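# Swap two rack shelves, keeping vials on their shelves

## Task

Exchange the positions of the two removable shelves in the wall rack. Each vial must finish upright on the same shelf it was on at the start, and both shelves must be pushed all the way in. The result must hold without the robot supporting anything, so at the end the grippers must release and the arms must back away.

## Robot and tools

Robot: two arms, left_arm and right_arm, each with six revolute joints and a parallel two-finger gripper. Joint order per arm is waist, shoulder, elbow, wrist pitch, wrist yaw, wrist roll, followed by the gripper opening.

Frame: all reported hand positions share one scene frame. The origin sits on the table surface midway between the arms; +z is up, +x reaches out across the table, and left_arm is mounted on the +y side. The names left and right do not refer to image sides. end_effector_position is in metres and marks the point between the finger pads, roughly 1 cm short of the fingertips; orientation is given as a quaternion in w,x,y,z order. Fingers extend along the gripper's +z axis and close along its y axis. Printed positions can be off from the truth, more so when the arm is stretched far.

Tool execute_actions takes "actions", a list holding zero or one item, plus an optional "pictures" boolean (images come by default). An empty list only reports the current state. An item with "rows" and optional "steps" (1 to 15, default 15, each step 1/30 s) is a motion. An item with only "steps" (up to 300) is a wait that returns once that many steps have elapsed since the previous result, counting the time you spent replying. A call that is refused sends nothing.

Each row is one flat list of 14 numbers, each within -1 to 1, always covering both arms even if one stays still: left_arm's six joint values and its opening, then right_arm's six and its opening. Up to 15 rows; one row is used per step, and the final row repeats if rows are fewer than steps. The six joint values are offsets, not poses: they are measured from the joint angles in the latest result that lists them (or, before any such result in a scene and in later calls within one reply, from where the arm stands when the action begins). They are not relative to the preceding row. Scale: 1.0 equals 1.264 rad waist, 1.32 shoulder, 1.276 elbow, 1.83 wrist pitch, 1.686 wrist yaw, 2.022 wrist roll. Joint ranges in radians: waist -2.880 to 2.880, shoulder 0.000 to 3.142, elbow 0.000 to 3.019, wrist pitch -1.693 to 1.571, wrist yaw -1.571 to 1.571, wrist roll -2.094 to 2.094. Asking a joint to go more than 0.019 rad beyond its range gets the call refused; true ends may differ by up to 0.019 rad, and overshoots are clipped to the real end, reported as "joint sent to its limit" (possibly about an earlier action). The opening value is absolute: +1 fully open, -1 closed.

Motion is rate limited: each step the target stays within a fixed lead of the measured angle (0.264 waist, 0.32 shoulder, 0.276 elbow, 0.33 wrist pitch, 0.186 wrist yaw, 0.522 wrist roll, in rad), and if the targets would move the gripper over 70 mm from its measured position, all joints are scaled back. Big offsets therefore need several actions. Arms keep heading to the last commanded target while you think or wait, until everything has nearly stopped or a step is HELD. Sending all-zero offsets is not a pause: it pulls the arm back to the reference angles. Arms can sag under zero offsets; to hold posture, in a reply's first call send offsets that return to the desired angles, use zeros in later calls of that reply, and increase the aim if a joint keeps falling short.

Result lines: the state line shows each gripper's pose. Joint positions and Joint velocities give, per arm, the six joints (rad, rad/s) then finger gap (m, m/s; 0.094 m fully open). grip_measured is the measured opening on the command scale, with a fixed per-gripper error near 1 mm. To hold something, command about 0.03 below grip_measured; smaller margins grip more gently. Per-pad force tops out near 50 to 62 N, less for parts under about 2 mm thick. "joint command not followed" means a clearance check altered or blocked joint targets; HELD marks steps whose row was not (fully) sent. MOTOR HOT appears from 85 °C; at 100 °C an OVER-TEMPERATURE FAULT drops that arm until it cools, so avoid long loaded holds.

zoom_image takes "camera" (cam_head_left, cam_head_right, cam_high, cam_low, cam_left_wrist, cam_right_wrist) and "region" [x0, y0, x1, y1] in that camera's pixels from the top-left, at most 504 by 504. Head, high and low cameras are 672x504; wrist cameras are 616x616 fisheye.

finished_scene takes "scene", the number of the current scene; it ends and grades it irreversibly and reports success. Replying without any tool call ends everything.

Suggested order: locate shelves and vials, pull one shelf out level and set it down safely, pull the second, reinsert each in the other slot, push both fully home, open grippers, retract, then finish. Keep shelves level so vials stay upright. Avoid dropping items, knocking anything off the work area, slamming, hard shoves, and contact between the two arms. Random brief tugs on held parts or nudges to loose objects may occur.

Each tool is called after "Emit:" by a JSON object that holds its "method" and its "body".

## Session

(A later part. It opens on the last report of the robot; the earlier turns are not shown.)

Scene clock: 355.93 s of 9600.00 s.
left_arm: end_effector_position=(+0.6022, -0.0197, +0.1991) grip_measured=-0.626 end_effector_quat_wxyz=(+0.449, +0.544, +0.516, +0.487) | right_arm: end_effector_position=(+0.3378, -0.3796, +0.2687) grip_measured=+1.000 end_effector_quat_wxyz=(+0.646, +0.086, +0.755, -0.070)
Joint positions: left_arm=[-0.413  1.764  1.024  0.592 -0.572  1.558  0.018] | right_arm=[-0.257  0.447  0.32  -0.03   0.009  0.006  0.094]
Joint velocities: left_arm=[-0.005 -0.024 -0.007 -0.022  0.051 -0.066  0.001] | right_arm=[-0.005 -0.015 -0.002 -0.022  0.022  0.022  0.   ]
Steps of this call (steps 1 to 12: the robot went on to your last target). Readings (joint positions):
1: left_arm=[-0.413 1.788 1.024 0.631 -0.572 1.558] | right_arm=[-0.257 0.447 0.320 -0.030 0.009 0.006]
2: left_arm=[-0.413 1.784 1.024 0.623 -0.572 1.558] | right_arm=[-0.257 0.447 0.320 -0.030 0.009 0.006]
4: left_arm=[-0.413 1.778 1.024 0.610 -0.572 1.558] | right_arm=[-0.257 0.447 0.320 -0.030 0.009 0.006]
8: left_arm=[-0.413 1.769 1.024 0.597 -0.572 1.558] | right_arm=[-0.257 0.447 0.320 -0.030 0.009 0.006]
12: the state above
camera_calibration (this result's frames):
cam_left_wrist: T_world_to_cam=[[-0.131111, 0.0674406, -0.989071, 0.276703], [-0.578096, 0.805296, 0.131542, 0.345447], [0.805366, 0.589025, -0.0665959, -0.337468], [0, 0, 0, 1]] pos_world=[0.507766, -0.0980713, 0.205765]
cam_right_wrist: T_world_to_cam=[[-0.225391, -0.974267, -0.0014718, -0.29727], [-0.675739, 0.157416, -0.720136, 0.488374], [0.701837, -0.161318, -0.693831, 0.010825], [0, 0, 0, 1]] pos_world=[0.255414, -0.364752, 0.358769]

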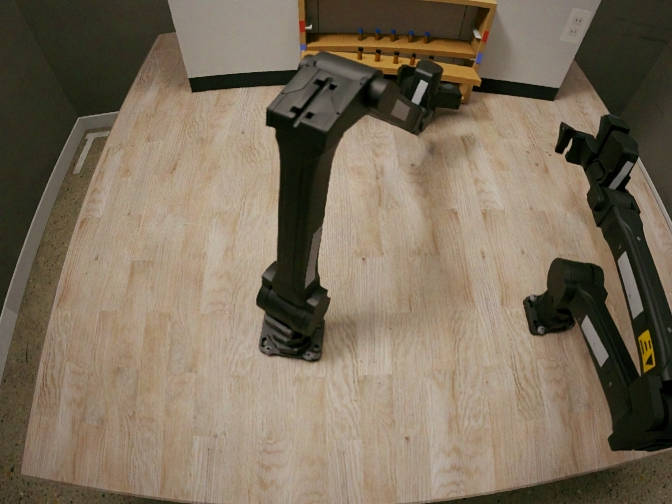

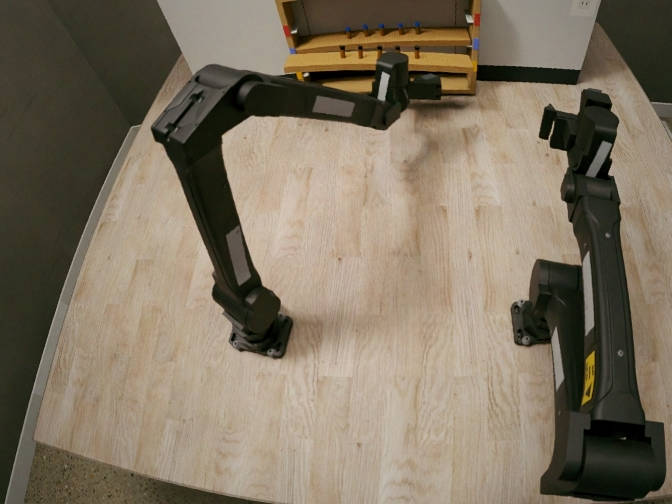

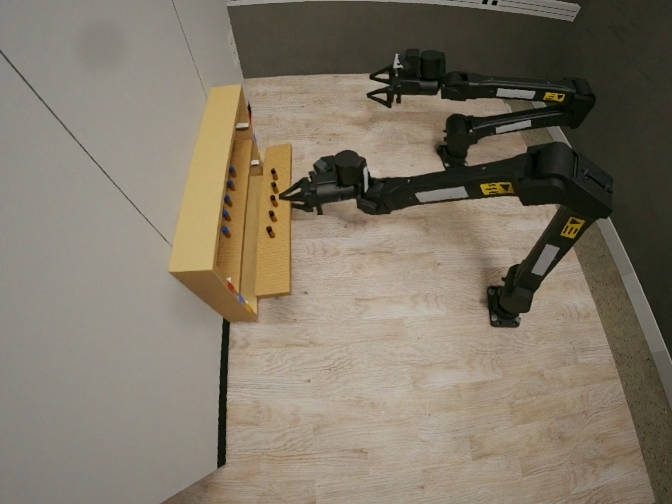

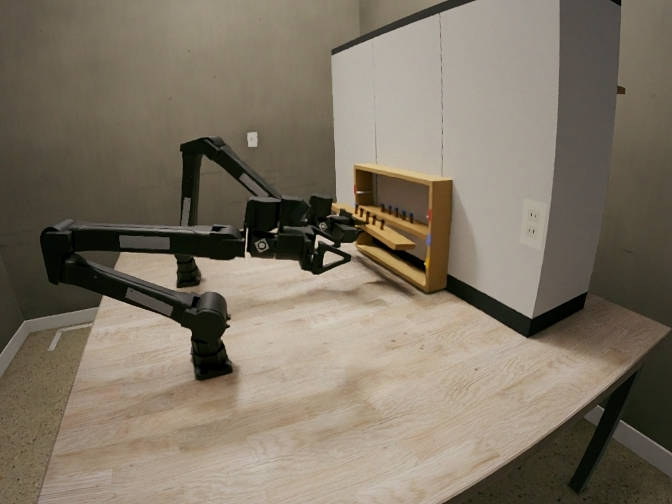

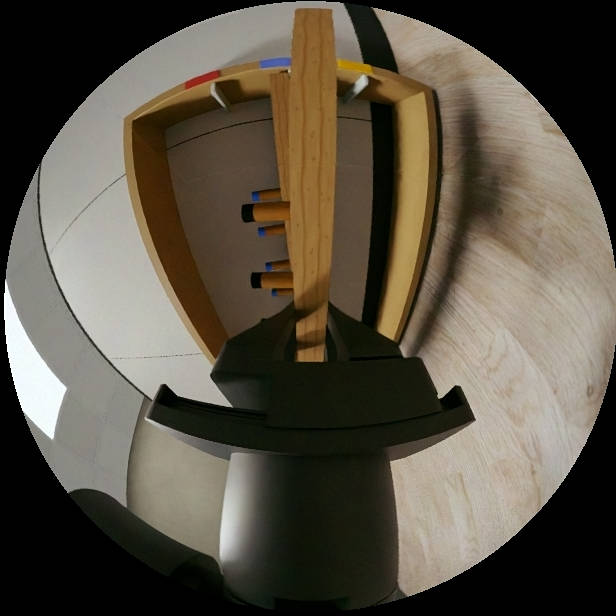

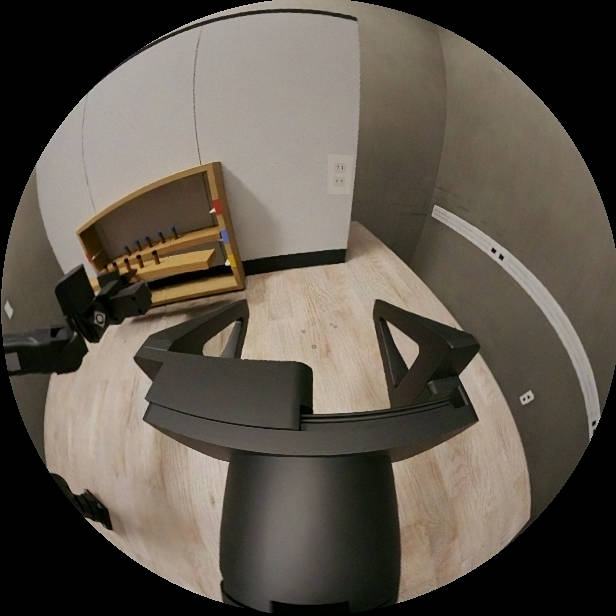

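Emit:
{"method": "execute_actions", "body": {"actions": [{"rows":[[0,-0.02,0.06,0.015,0,0,-0.67,0,0,0,0,0,0,1],[0,-0.02,0.066,0.015,0,0,-0.67,0,0,0,0,0,0,1],[0,-0.02,0.072,0.015,0,0,-0.67,0,0,0,0,0,0,1],[0,-0.02,0.078,0.015,0,0,-0.67,0,0,0,0,0,0,1],[0,-0.02,0.084,0.015,0,0,-0.67,0,0,0,0,0,0,1],[0,-0.02,0.09,0.015,0,0,-0.67,0,0,0,0,0,0,1],[0,-0.02,0.096,0.015,0,0,-0.67,0,0,0,0,0,0,1],[0,-0.02,0.102,0.015,0,0,-0.67,0,0,0,0,0,0,1],[0,-0.02,0.108,0.015,0,0,-0.67,0,0,0,0,0,0,1],[0,-0.02,0.114,0.015,0,0,-0.67,0,0,0,0,0,0,1],[0,-0.02,0.12,0.015,0,0,-0.67,0,0,0,0,0,0,1]],"steps":15}], "pictures": false}}

Emit:
{"method": "execute_actions", "body": {"actions": [{"steps":15}], "pictures": false}}

Scene clock: 362.83 s of 9600.00 s.
left_arm: end_effector_position=(+0.6174, -0.0293, +0.2238) grip_measured=-0.626 end_effector_quat_wxyz=(+0.467, +0.528, +0.513, +0.491) | right_arm: end_effector_position=(+0.3378, -0.3796, +0.2687) grip_measured=+1.000 end_effector_quat_wxyz=(+0.646, +0.086, +0.755, -0.070)
Joint positions: left_arm=[-0.413  1.774  1.087  0.589 -0.572  1.557  0.018] | right_arm=[-0.257  0.447  0.32  -0.03   0.009  0.006  0.094]
Joint velocities: left_arm=[-0.005  0.005  0.144  0.002  0.007 -0.051 -0.001] | right_arm=[ 0.005  0.005  0.017 -0.002  0.022  0.022  0.   ]
Steps of this call (steps 1 to 30: the robot went on to your last target; steps 31 to 90: nothing new was sent; then 3.40 s passed at rest; steps 91 to 105: all 15 steps of this action). Readings (joint positions):
91: left_arm=[-0.413 1.763 1.024 0.589 -0.572 1.558] | right_arm=[-0.257 0.447 0.320 -0.030 0.009 0.006]
92: left_arm=[-0.413 1.763 1.025 0.589 -0.572 1.558] | right_arm=[-0.257 0.447 0.320 -0.030 0.009 0.006]
94: left_arm=[-0.413 1.765 1.028 0.589 -0.572 1.557] | right_arm=[-0.257 0.447 0.320 -0.030 0.009 0.006]
98: left_arm=[-0.413 1.772 1.048 0.589 -0.572 1.557] | right_arm=[-0.257 0.447 0.320 -0.030 0.009 0.006]
105: the state above

Scene clock: 363.33 s of 9600.00 s.
left_arm: end_effector_position=(+0.6201, -0.0310, +0.2301) grip_measured=-0.626 end_effector_quat_wxyz=(+0.471, +0.523, +0.512, +0.492) | right_arm: end_effector_position=(+0.3378, -0.3796, +0.2687) grip_measured=+1.000 end_effector_quat_wxyz=(+0.646, +0.086, +0.755, -0.070)
Joint positions: left_arm=[-0.413  1.774  1.099  0.589 -0.572  1.557  0.018] | right_arm=[-0.257  0.447  0.32  -0.03   0.009  0.006  0.094]
Joint velocities: left_arm=[-0.005 -0.005  0.002 -0.017  0.007  0.022 -0.   ] | right_arm=[-0.015 -0.005 -0.022 -0.032 -0.007  0.022  0.   ]
Steps of this call (steps 1 to 15: the robot went on to your last target). Readings (joint positions):
1: left_arm=[-0.413 1.774 1.091 0.589 -0.572 1.557] | right_arm=[-0.257 0.447 0.320 -0.030 0.009 0.006]
2: left_arm=[-0.413 1.774 1.094 0.589 -0.572 1.557] | right_arm=[-0.257 0.447 0.320 -0.030 0.009 0.006]
4: left_arm=[-0.413 1.774 1.098 0.589 -0.572 1.557] | right_arm=[-0.257 0.447 0.320 -0.030 0.009 0.006]
8: left_arm=[-0.413 1.774 1.099 0.589 -0.572 1.557] | right_arm=[-0.257 0.447 0.320 -0.030 0.009 0.006]
15: the state above

Now shoulder to 1.698, elbow lead small.

Emit:
{"method": "execute_actions", "body": {"actions": [{"rows":[[0,-0.045,0.03,0.015,0,0,-0.67,0,0,0,0,0,0,1],[0,-0.051,0.03,0.015,0,0,-0.67,0,0,0,0,0,0,1],[0,-0.057,0.03,0.015,0,0,-0.67,0,0,0,0,0,0,1],[0,-0.063,0.03,0.015,0,0,-0.67,0,0,0,0,0,0,1],[0,-0.069,0.03,0.015,0,0,-0.67,0,0,0,0,0,0,1],[0,-0.075,0.03,0.015,0,0,-0.67,0,0,0,0,0,0,1],[0,-0.081,0.03,0.015,0,0,-0.67,0,0,0,0,0,0,1],[0,-0.087,0.03,0.015,0,0,-0.67,0,0,0,0,0,0,1],[0,-0.093,0.03,0.015,0,0,-0.67,0,0,0,0,0,0,1],[0,-0.098,0.03,0.015,0,0,-0.67,0,0,0,0,0,0,1]],"steps":15}], "pictures": false}}

Emit:
{"method": "execute_actions", "body": {"actions": [{"steps":15}], "pictures": false}}

Scene clock: 367.50 s of 9600.00 s.
left_arm: end_effector_position=(+0.6133, -0.0267, +0.2738) grip_measured=-0.626 end_effector_quat_wxyz=(+0.495, +0.501, +0.507, +0.497) | right_arm: end_effector_position=(+0.3378, -0.3796, +0.2687) grip_measured=+1.000 end_effector_quat_wxyz=(+0.646, +0.086, +0.755, -0.070)
Joint positions: left_arm=[-0.413  1.707  1.099  0.589 -0.572  1.556  0.018] | right_arm=[-0.257  0.447  0.32  -0.03   0.009  0.006  0.094]
Joint velocities: left_arm=[ 0.005 -0.19  -0.012 -0.002 -0.037 -0.051  0.   ] | right_arm=[-0.005 -0.015 -0.007 -0.007  0.022  0.037  0.   ]
Steps of this call (steps 1 to 15: the robot went on to your last target; steps 16 to 90: nothing new was sent; then 0.67 s passed at rest; steps 91 to 105: all 15 steps of this action). Readings (joint positions):
91: left_arm=[-0.413 1.774 1.099 0.589 -0.572 1.557] | right_arm=[-0.257 0.447 0.320 -0.030 0.009 0.006]
92: left_arm=[-0.413 1.774 1.099 0.589 -0.572 1.557] | right_arm=[-0.257 0.447 0.320 -0.030 0.009 0.006]
94: left_arm=[-0.413 1.772 1.099 0.589 -0.572 1.556] | right_arm=[-0.257 0.447 0.320 -0.030 0.009 0.006]
98: left_arm=[-0.413 1.756 1.099 0.589 -0.572 1.556] | right_arm=[-0.257 0.447 0.320 -0.030 0.009 0.006]
105: the state above

Scene clock: 368.00 s of 9600.00 s.
left_arm: end_effector_position=(+0.6109, -0.0252, +0.2859) grip_measured=-0.626 end_effector_quat_wxyz=(+0.501, +0.494, +0.506, +0.499) | right_arm: end_effector_position=(+0.3378, -0.3796, +0.2687) grip_measured=+1.000 end_effector_quat_wxyz=(+0.646, +0.086, +0.755, -0.070)
Joint positions: left_arm=[-0.413  1.688  1.099  0.589 -0.572  1.556  0.018] | right_arm=[-0.257  0.447  0.32  -0.03   0.009  0.006  0.094]
Joint velocities: left_arm=[-0.024  0.005  0.017  0.007  0.007  0.051  0.001] | right_arm=[-0.005  0.005 -0.007 -0.007  0.007 -0.007  0.   ]
Steps of this call (steps 1 to 15: the robot went on to your last target). Readings (joint positions):
1: left_arm=[-0.413 1.701 1.099 0.589 -0.572 1.556] | right_arm=[-0.257 0.447 0.320 -0.030 0.009 0.006]
2: left_arm=[-0.413 1.696 1.099 0.589 -0.572 1.556] | right_arm=[-0.257 0.447 0.320 -0.030 0.009 0.006]
4: left_arm=[-0.413 1.690 1.099 0.589 -0.572 1.556] | right_arm=[-0.257 0.447 0.320 -0.030 0.009 0.006]
8: left_arm=[-0.413 1.688 1.099 0.589 -0.572 1.556] | right_arm=[-0.257 0.447 0.320 -0.030 0.009 0.006]
15: the state above

Emit:
{"method": "execute_actions", "body": {"actions": [{"rows":[[0.008,-0.026,0.062,0.012,0.003,0,-0.67,0,0,0,0,0,0,1],[0.01,-0.022,0.068,0.011,0.004,0,-0.67,0,0,0,0,0,0,1],[0.011,-0.019,0.073,0.01,0.006,0,-0.67,0,0,0,0,0,0,1],[0.013,-0.015,0.078,0.01,0.007,0,-0.67,0,0,0,0,0,0,1],[0.014,-0.011,0.084,0.009,0.008,0,-0.67,0,0,0,0,0,0,1],[0.016,-0.008,0.089,0.008,0.01,0,-0.67,0,0,0,0,0,0,1],[0.017,-0.004,0.094,0.008,0.011,0,-0.67,0,0,0,0,0,0,1],[0.019,0,0.1,0.007,0.013,0,-0.67,0,0,0,0,0,0,1],[0.02,0.003,0.105,0.006,0.014,0,-0.67,0,0,0,0,0,0,1],[0.022,0.007,0.11,0.006,0.015,0,-0.67,0,0,0,0,0,0,1],[0.023,0.01,0.116,0.005,0.017,0,-0.67,0,0,0,0,0,0,1],[0.025,0.014,0.121,0.004,0.018,0,-0.67,0,0,0,0,0,0,1]],"steps":15}], "pictures": false}}

Emit:
{"method": "execute_actions", "body": {"actions": [{"steps":12}]}}

Emit:
{"method": "zoom_image", "body": {"camera": "cam_high", "region": [170, 80, 330, 340]}}

Scene clock: 374.83 s of 9600.00 s.
left_arm: end_effector_position=(+0.6356, -0.0283, +0.2886) grip_measured=-0.626 end_effector_quat_wxyz=(+0.507, +0.492, +0.504, +0.498) | right_arm: end_effector_position=(+0.3378, -0.3796, +0.2687) grip_measured=+1.000 end_effector_quat_wxyz=(+0.646, +0.086, +0.755, -0.070)
Joint positions: left_arm=[-0.392  1.738  1.168  0.581 -0.544  1.555  0.018] | right_arm=[-0.257  0.447  0.32  -0.03   0.009  0.006  0.094]
Joint velocities: left_arm=[ 0.054  0.034  0.046  0.002 -0.007  0.007 -0.001] | right_arm=[ 0.005 -0.015  0.002  0.022  0.022 -0.022  0.   ]
Steps of this call (steps 1 to 15: the robot went on to your last target; steps 16 to 90: nothing new was sent; then 3.33 s passed at rest; steps 91 to 105: all 15 steps of this action). Readings (joint positions):
91: left_arm=[-0.413 1.688 1.099 0.589 -0.571 1.556] | right_arm=[-0.257 0.447 0.320 -0.030 0.009 0.006]
92: left_arm=[-0.413 1.688 1.099 0.589 -0.570 1.556] | right_arm=[-0.257 0.447 0.320 -0.030 0.009 0.006]
94: left_arm=[-0.412 1.689 1.100 0.589 -0.566 1.556] | right_arm=[-0.257 0.447 0.320 -0.030 0.009 0.006]
98: left_arm=[-0.407 1.704 1.123 0.587 -0.556 1.555] | right_arm=[-0.257 0.447 0.320 -0.030 0.009 0.006]
105: the state above

Scene clock: 375.23 s of 9600.00 s.
left_arm: end_effector_position=(+0.6368, -0.0269, +0.2865) grip_measured=-0.626 end_effector_quat_wxyz=(+0.505, +0.493, +0.505, +0.498) | right_arm: end_effector_position=(+0.3378, -0.3796, +0.2687) grip_measured=+1.000 end_effector_quat_wxyz=(+0.646, +0.086, +0.755, -0.070)
Joint positions: left_arm=[-0.389  1.741  1.168  0.579 -0.544  1.555  0.018] | right_arm=[-0.257  0.447  0.32  -0.03   0.009  0.006  0.094]
Joint velocities: left_arm=[-0.015 -0.015 -0.007 -0.012  0.022 -0.022  0.   ] | right_arm=[-0.015 -0.024  0.007 -0.027  0.066 -0.022  0.   ]
Steps of this call (steps 1 to 12: the robot went on to your last target). Readings (joint positions):
1: left_arm=[-0.391 1.739 1.168 0.581 -0.544 1.555] | right_arm=[-0.257 0.447 0.320 -0.030 0.009 0.006]
2: left_arm=[-0.390 1.740 1.168 0.580 -0.544 1.555] | right_arm=[-0.257 0.447 0.320 -0.030 0.009 0.006]
4: left_arm=[-0.389 1.741 1.168 0.579 -0.544 1.555] | right_arm=[-0.257 0.447 0.320 -0.030 0.009 0.006]
8: left_arm=[-0.389 1.741 1.168 0.579 -0.544 1.555] | right_arm=[-0.257 0.447 0.320 -0.030 0.009 0.006]
12: the state above
camera_calibration (this result's frames):
cam_left_wrist: T_world_to_cam=[[-0.00149487, -0.016804, -0.999858, 0.286366], [-0.582863, 0.81247, -0.0127833, 0.404305], [0.812569, 0.582761, -0.011009, -0.375987], [0, 0, 0, 1]] pos_world=[0.541598, -0.104563, 0.287355]
cam_right_wrist: T_world_to_cam=[[-0.225391, -0.974267, -0.0014718, -0.29727], [-0.675739, 0.157416, -0.720136, 0.488374], [0.701837, -0.161318, -0.693831, 0.010825], [0, 0, 0, 1]] pos_world=[0.255414, -0.364752, 0.358769]

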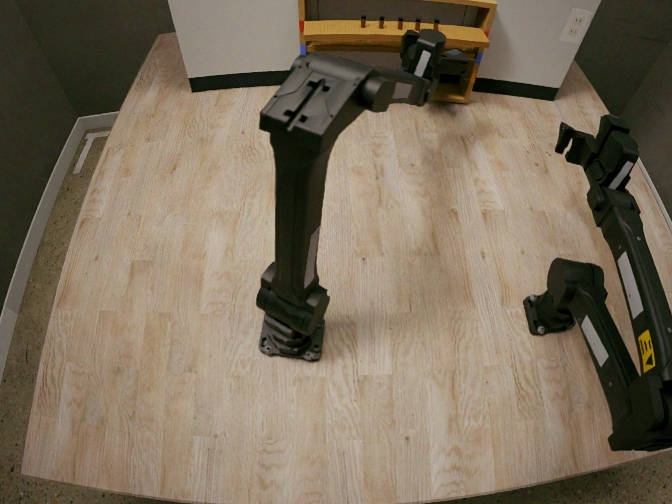

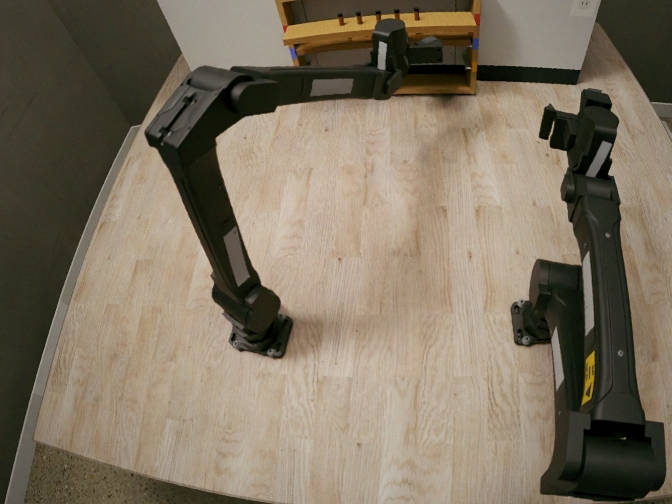

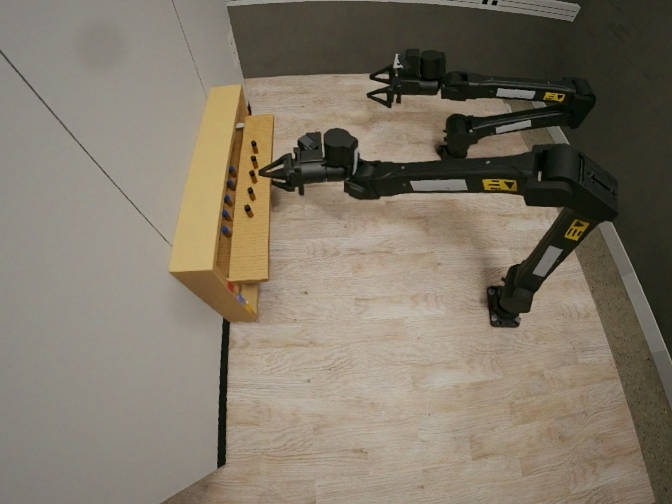

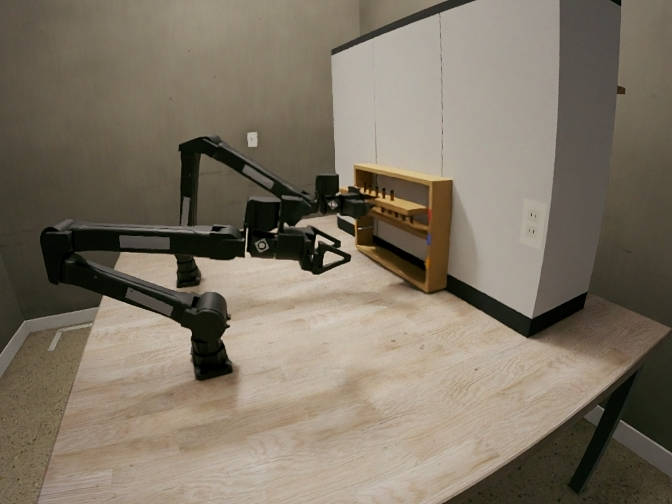

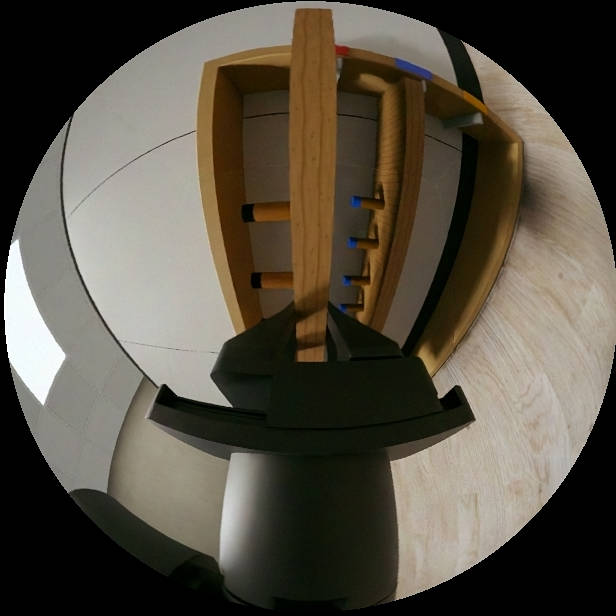

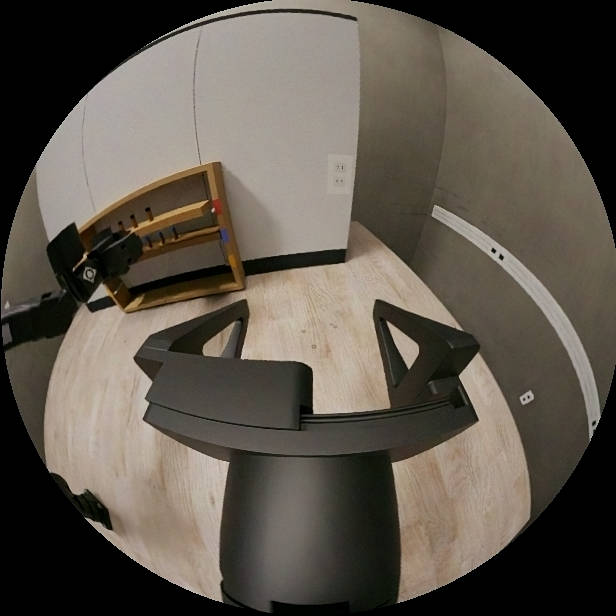

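Region (170, 80, 330, 340) of cam_high's 672x504 image, scaled by 1.938, with more detail than that image has; it fills the left 310 columns of this view, and the rest is white.

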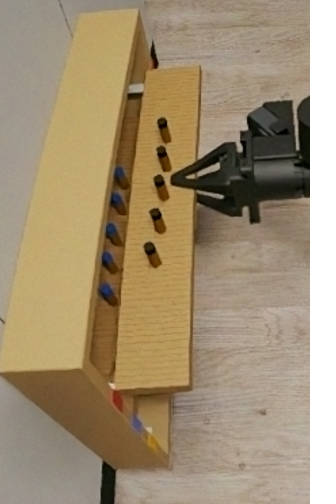

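Emit:
{"method": "execute_actions", "body": {"actions": [{"rows":[[0,-0.026,0.068,0.009,0,0,-0.67,0,0,0,0,0,0,1],[0,-0.023,0.073,0.008,0,0,-0.67,0,0,0,0,0,0,1],[0,-0.02,0.077,0.007,0,0,-0.67,0,0,0,0,0,0,1],[0.002,-0.018,0.082,0.006,0,0,-0.67,0,0,0,0,0,0,1],[0.005,-0.015,0.086,0.005,0.002,0,-0.67,0,0,0,0,0,0,1],[0.007,-0.012,0.091,0.004,0.003,0,-0.67,0,0,0,0,0,0,1],[0.009,-0.009,0.095,0.003,0.004,0,-0.67,0,0,0,0,0,0,1],[0.011,-0.006,0.1,0.002,0.006,0,-0.67,0,0,0,0,0,0,1],[0.013,-0.003,0.104,0.001,0.007,0,-0.67,0,0,0,0,0,0,1],[0.015,0,0.109,0,0.008,0,-0.67,0,0,0,0,0,0,1],[0.016,0.002,0.113,-0.001,0.01,0,-0.67,0,0,0,0,0,0,1],[0.018,0.005,0.118,-0.002,0.011,0,-0.67,0,0,0,0,0,0,1]],"steps":15}], "pictures": false}}

Emit:
{"method": "execute_actions", "body": {"actions": [{"steps":12}]}}

Emit:
{"method": "zoom_image", "body": {"camera": "cam_high", "region": [170, 80, 330, 340]}}

Scene clock: 381.13 s of 9600.00 s.
left_arm: end_effector_position=(+0.6559, -0.0318, +0.2904) grip_measured=-0.626 end_effector_quat_wxyz=(+0.508, +0.492, +0.503, +0.497) | right_arm: end_effector_position=(+0.3378, -0.3796, +0.2687) grip_measured=+1.000 end_effector_quat_wxyz=(+0.646, +0.086, +0.755, -0.070)
Joint positions: left_arm=[-0.378  1.778  1.23   0.56  -0.529  1.554  0.018] | right_arm=[-0.257  0.447  0.32  -0.03   0.009  0.006  0.094]
Joint velocities: left_arm=[ 0.054  0.044  0.032 -0.007 -0.066  0.022 -0.   ] | right_arm=[-0.015  0.005  0.007 -0.017 -0.022  0.037  0.   ]
Steps of this call (steps 1 to 15: the robot went on to your last target; steps 16 to 90: nothing new was sent; then 2.40 s passed at rest; steps 91 to 105: all 15 steps of this action). Readings (joint positions):
91: left_arm=[-0.389 1.741 1.168 0.579 -0.544 1.555] | right_arm=[-0.257 0.447 0.320 -0.030 0.009 0.006]
92: left_arm=[-0.389 1.741 1.168 0.579 -0.544 1.555] | right_arm=[-0.257 0.447 0.320 -0.030 0.009 0.006]
94: left_arm=[-0.389 1.742 1.171 0.576 -0.544 1.555] | right_arm=[-0.257 0.447 0.320 -0.030 0.009 0.006]
98: left_arm=[-0.389 1.753 1.192 0.570 -0.542 1.554] | right_arm=[-0.257 0.447 0.320 -0.030 0.009 0.006]
105: the state above

Scene clock: 381.53 s of 9600.00 s.
left_arm: end_effector_position=(+0.6575, -0.0292, +0.2891) grip_measured=-0.626 end_effector_quat_wxyz=(+0.506, +0.491, +0.505, +0.498) | right_arm: end_effector_position=(+0.3378, -0.3796, +0.2687) grip_measured=+1.000 end_effector_quat_wxyz=(+0.646, +0.086, +0.755, -0.070)
Joint positions: left_arm=[-0.374  1.78   1.231  0.558 -0.529  1.554  0.018] | right_arm=[-0.257  0.447  0.32  -0.03   0.009  0.006  0.094]
Joint velocities: left_arm=[-0.015 -0.005 -0.002 -0.012 -0.066  0.007  0.001] | right_arm=[-0.005  0.005  0.002 -0.022  0.051 -0.022  0.   ]
Steps of this call (steps 1 to 12: the robot went on to your last target). Readings (joint positions):
1: left_arm=[-0.377 1.779 1.231 0.560 -0.529 1.554] | right_arm=[-0.257 0.447 0.320 -0.030 0.009 0.006]
2: left_arm=[-0.376 1.780 1.231 0.559 -0.529 1.554] | right_arm=[-0.257 0.447 0.320 -0.030 0.009 0.006]
4: left_arm=[-0.374 1.780 1.231 0.558 -0.529 1.554] | right_arm=[-0.257 0.447 0.320 -0.030 0.009 0.006]
8: left_arm=[-0.374 1.780 1.231 0.558 -0.529 1.554] | right_arm=[-0.257 0.447 0.320 -0.030 0.009 0.006]
12: the state above
camera_calibration (this result's frames):
cam_left_wrist: T_world_to_cam=[[0.000864179, -0.0192014, -0.999815, 0.287371], [-0.582513, 0.812662, -0.0161106, 0.419034], [0.812821, 0.58242, -0.0104828, -0.391713], [0, 0, 0, 1]] pos_world=[0.562237, -0.106873, 0.289962]
cam_right_wrist: T_world_to_cam=[[-0.225391, -0.974267, -0.0014718, -0.29727], [-0.675739, 0.157416, -0.720136, 0.488374], [0.701837, -0.161318, -0.693831, 0.010825], [0, 0, 0, 1]] pos_world=[0.255414, -0.364752, 0.358769]

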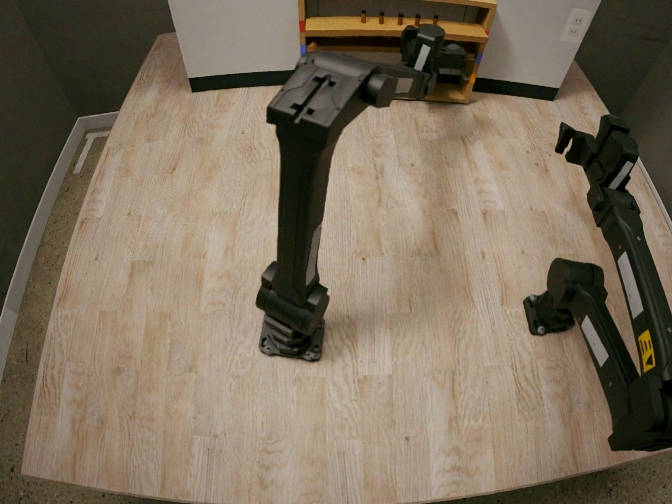

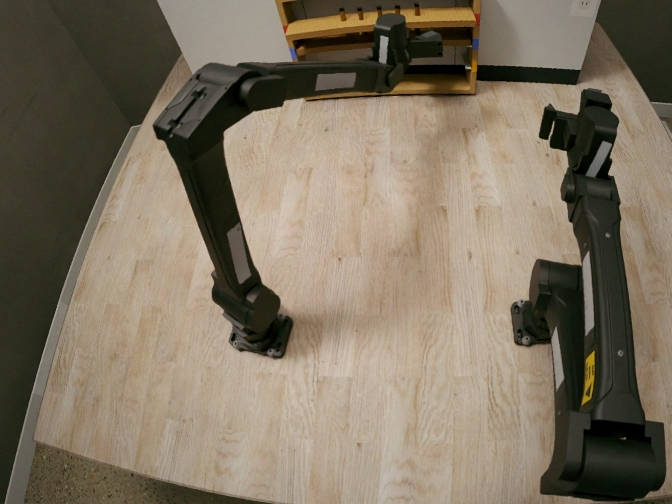

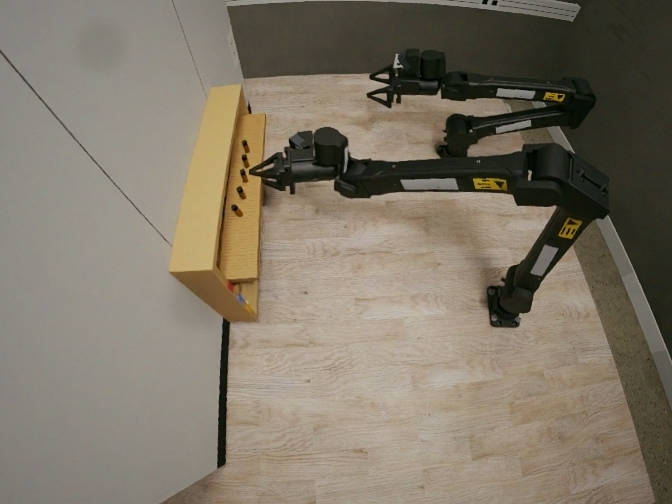

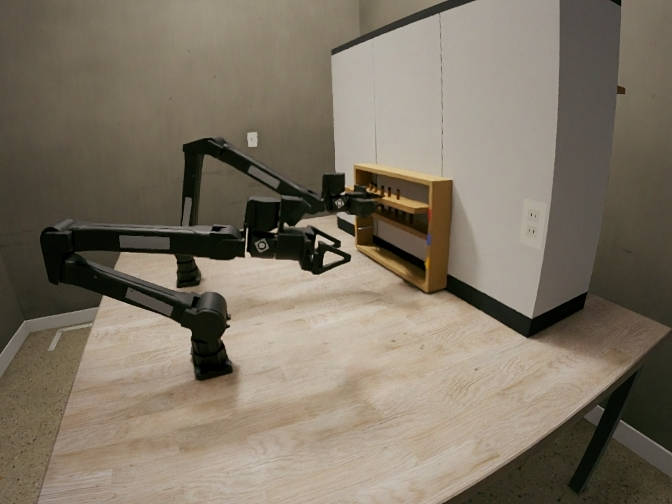

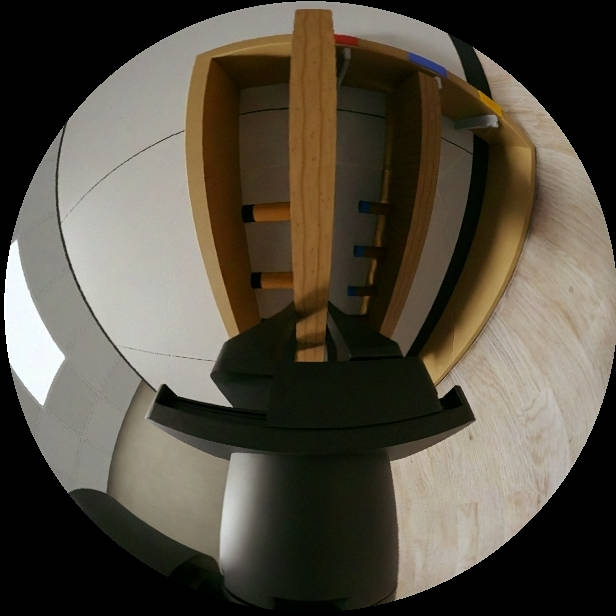

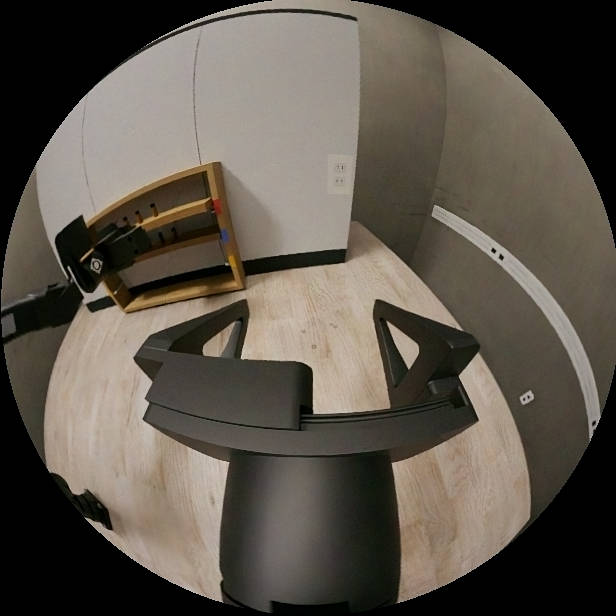

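Region (170, 80, 330, 340) of cam_high's 672x504 image, scaled by 1.938, with more detail than that image has; it fills the left 310 columns of this view, and the rest is white.

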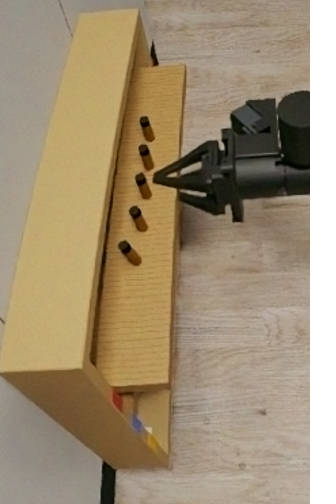

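Emit:
{"method": "execute_actions", "body": {"actions": [{"rows":[[0.005,-0.024,0.07,0.009,0.002,0,-0.67,0,0,0,0,0,0,1],[0.007,-0.02,0.075,0.008,0.003,0,-0.67,0,0,0,0,0,0,1],[0.009,-0.017,0.081,0.006,0.004,0,-0.67,0,0,0,0,0,0,1],[0.011,-0.013,0.086,0.005,0.005,0,-0.67,0,0,0,0,0,0,1],[0.012,-0.009,0.091,0.004,0.007,0,-0.67,0,0,0,0,0,0,1],[0.014,-0.006,0.097,0.003,0.008,0,-0.67,0,0,0,0,0,0,1],[0.015,-0.002,0.102,0.001,0.009,0,-0.67,0,0,0,0,0,0,1],[0.017,0.002,0.107,0,0.01,0,-0.67,0,0,0,0,0,0,1],[0.018,0.005,0.113,-0.001,0.011,0,-0.67,0,0,0,0,0,0,1],[0.02,0.009,0.118,-0.003,0.012,0,-0.67,0,0,0,0,0,0,1],[0.021,0.012,0.124,-0.004,0.013,0,-0.67,0,0,0,0,0,0,1],[0.023,0.016,0.129,-0.005,0.015,0,-0.67,0,0,0,0,0,0,1],[0.024,0.02,0.134,-0.006,0.016,0,-0.67,0,0,0,0,0,0,1],[0.026,0.023,0.14,-0.008,0.017,0,-0.67,0,0,0,0,0,0,1],[0.027,0.027,0.145,-0.009,0.018,0,-0.67,0,0,0,0,0,0,1]],"steps":15}], "pictures": false}}

Emit:
{"method": "execute_actions", "body": {"actions": [{"steps":12}]}}

Emit:
{"method": "zoom_image", "body": {"camera": "cam_high", "region": [170, 80, 330, 340]}}

Scene clock: 390.47 s of 9600.00 s.
left_arm: end_effector_position=(+0.6855, -0.0321, +0.2872) grip_measured=-0.626 end_effector_quat_wxyz=(+0.506, +0.494, +0.504, +0.496) | right_arm: end_effector_position=(+0.3378, -0.3796, +0.2687) grip_measured=+1.000 end_effector_quat_wxyz=(+0.646, +0.086, +0.755, -0.070)
Joint positions: left_arm=[-0.353  1.839  1.314  0.53  -0.504  1.553  0.018] | right_arm=[-0.257  0.447  0.32  -0.03   0.009  0.006  0.094]
Joint velocities: left_arm=[ 0.054  0.151  0.208 -0.076  0.007 -0.051  0.   ] | right_arm=[-0.005  0.005  0.002 -0.007  0.007 -0.081  0.   ]
Steps of this call (steps 1 to 15: the robot went on to your last target; steps 16 to 253: nothing new was sent; steps 254 to 268: all 15 steps of this action). Readings (joint positions):
254: left_arm=[-0.374 1.780 1.231 0.558 -0.529 1.553] | right_arm=[-0.257 0.447 0.320 -0.030 0.009 0.006]
255: left_arm=[-0.374 1.781 1.231 0.558 -0.528 1.553] | right_arm=[-0.257 0.447 0.320 -0.030 0.009 0.006]
257: left_arm=[-0.374 1.784 1.237 0.554 -0.526 1.553] | right_arm=[-0.257 0.447 0.320 -0.030 0.009 0.006]
261: left_arm=[-0.370 1.802 1.264 0.547 -0.518 1.553] | right_arm=[-0.257 0.447 0.320 -0.030 0.009 0.006]
268: the state above

Scene clock: 390.87 s of 9600.00 s.
left_arm: end_effector_position=(+0.6912, -0.0310, +0.2814) grip_measured=-0.626 end_effector_quat_wxyz=(+0.502, +0.496, +0.506, +0.496) | right_arm: end_effector_position=(+0.3378, -0.3796, +0.2687) grip_measured=+1.000 end_effector_quat_wxyz=(+0.646, +0.086, +0.755, -0.070)
Joint positions: left_arm=[-0.348  1.854  1.326  0.523 -0.502  1.553  0.018] | right_arm=[-0.257  0.447  0.32  -0.03   0.009  0.006  0.094]
Joint velocities: left_arm=[-0.005  0.005  0.012 -0.007 -0.037  0.007 -0.   ] | right_arm=[ 0.005 -0.005 -0.002 -0.002 -0.007  0.051  0.   ]
Steps of this call (steps 1 to 12: the robot went on to your last target). Readings (joint positions):
1: left_arm=[-0.352 1.844 1.320 0.528 -0.502 1.553] | right_arm=[-0.257 0.447 0.320 -0.030 0.009 0.006]
2: left_arm=[-0.350 1.848 1.324 0.527 -0.502 1.553] | right_arm=[-0.257 0.447 0.320 -0.030 0.009 0.006]
4: left_arm=[-0.348 1.852 1.326 0.526 -0.502 1.553] | right_arm=[-0.257 0.447 0.320 -0.030 0.009 0.006]
8: left_arm=[-0.348 1.854 1.326 0.523 -0.502 1.553] | right_arm=[-0.257 0.447 0.320 -0.030 0.009 0.006]
12: the state above
camera_calibration (this result's frames):
cam_left_wrist: T_world_to_cam=[[-0.0107669, -0.0137656, -0.999847, 0.287832], [-0.581703, 0.813386, -0.00493432, 0.436278], [0.81333, 0.581561, -0.0167652, -0.416751], [0, 0, 0, 1]] pos_world=[0.595839, -0.108534, 0.282954]
cam_right_wrist: T_world_to_cam=[[-0.225391, -0.974267, -0.0014718, -0.29727], [-0.675739, 0.157416, -0.720136, 0.488374], [0.701837, -0.161318, -0.693831, 0.010825], [0, 0, 0, 1]] pos_world=[0.255414, -0.364752, 0.358769]

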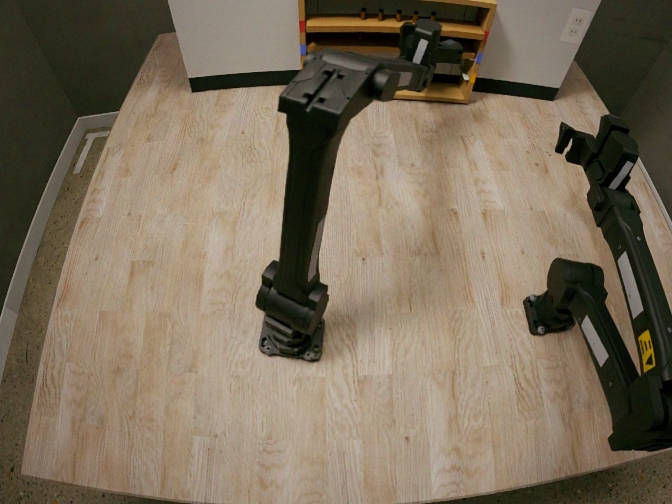

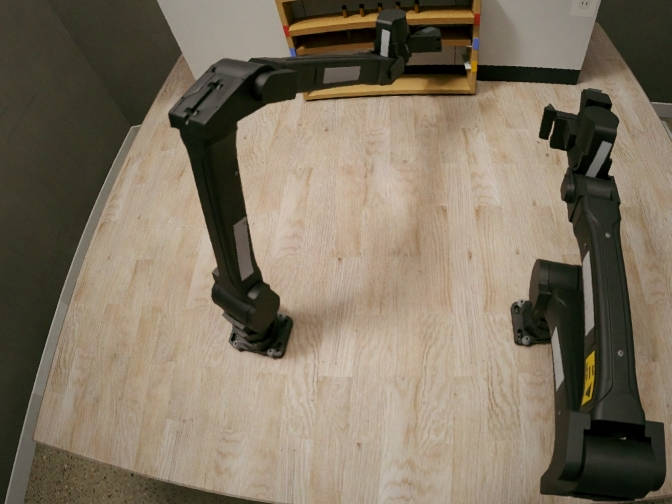

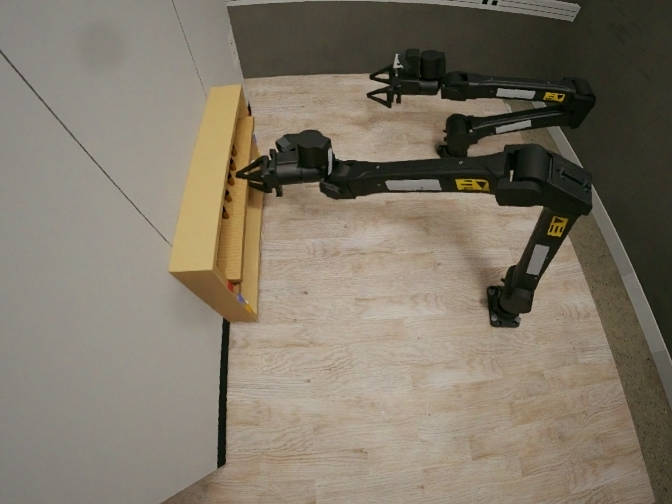

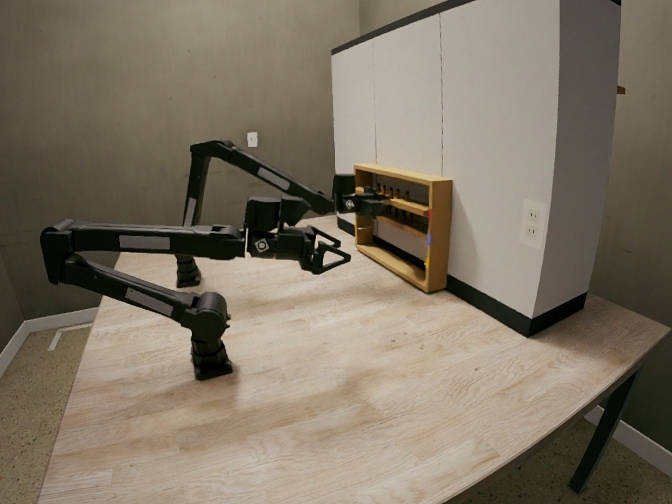

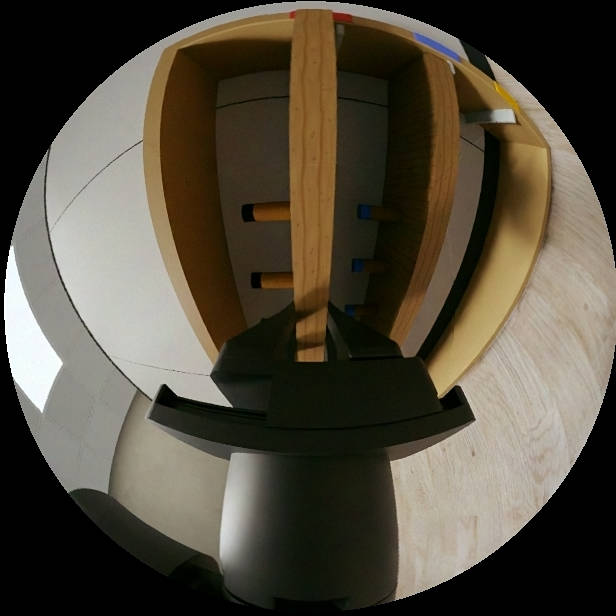

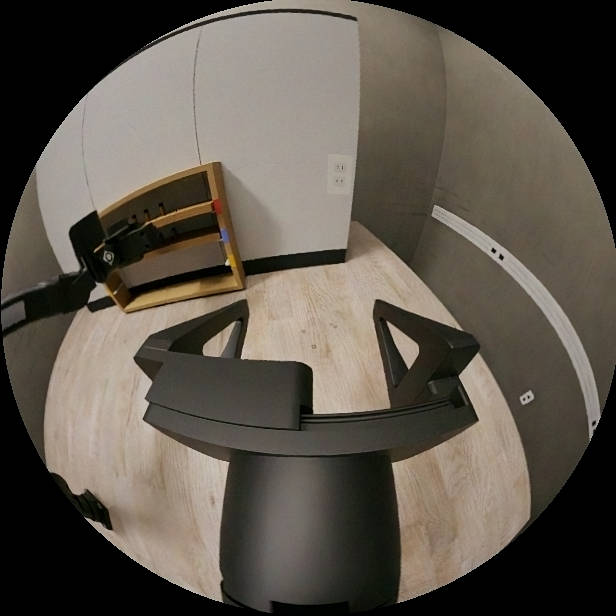

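Region (170, 80, 330, 340) of cam_high's 672x504 image, scaled by 1.938, with more detail than that image has; it fills the left 310 columns of this view, and the rest is white.

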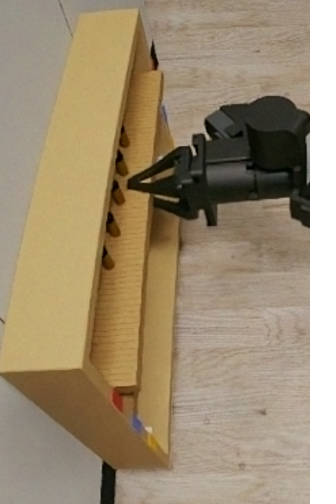

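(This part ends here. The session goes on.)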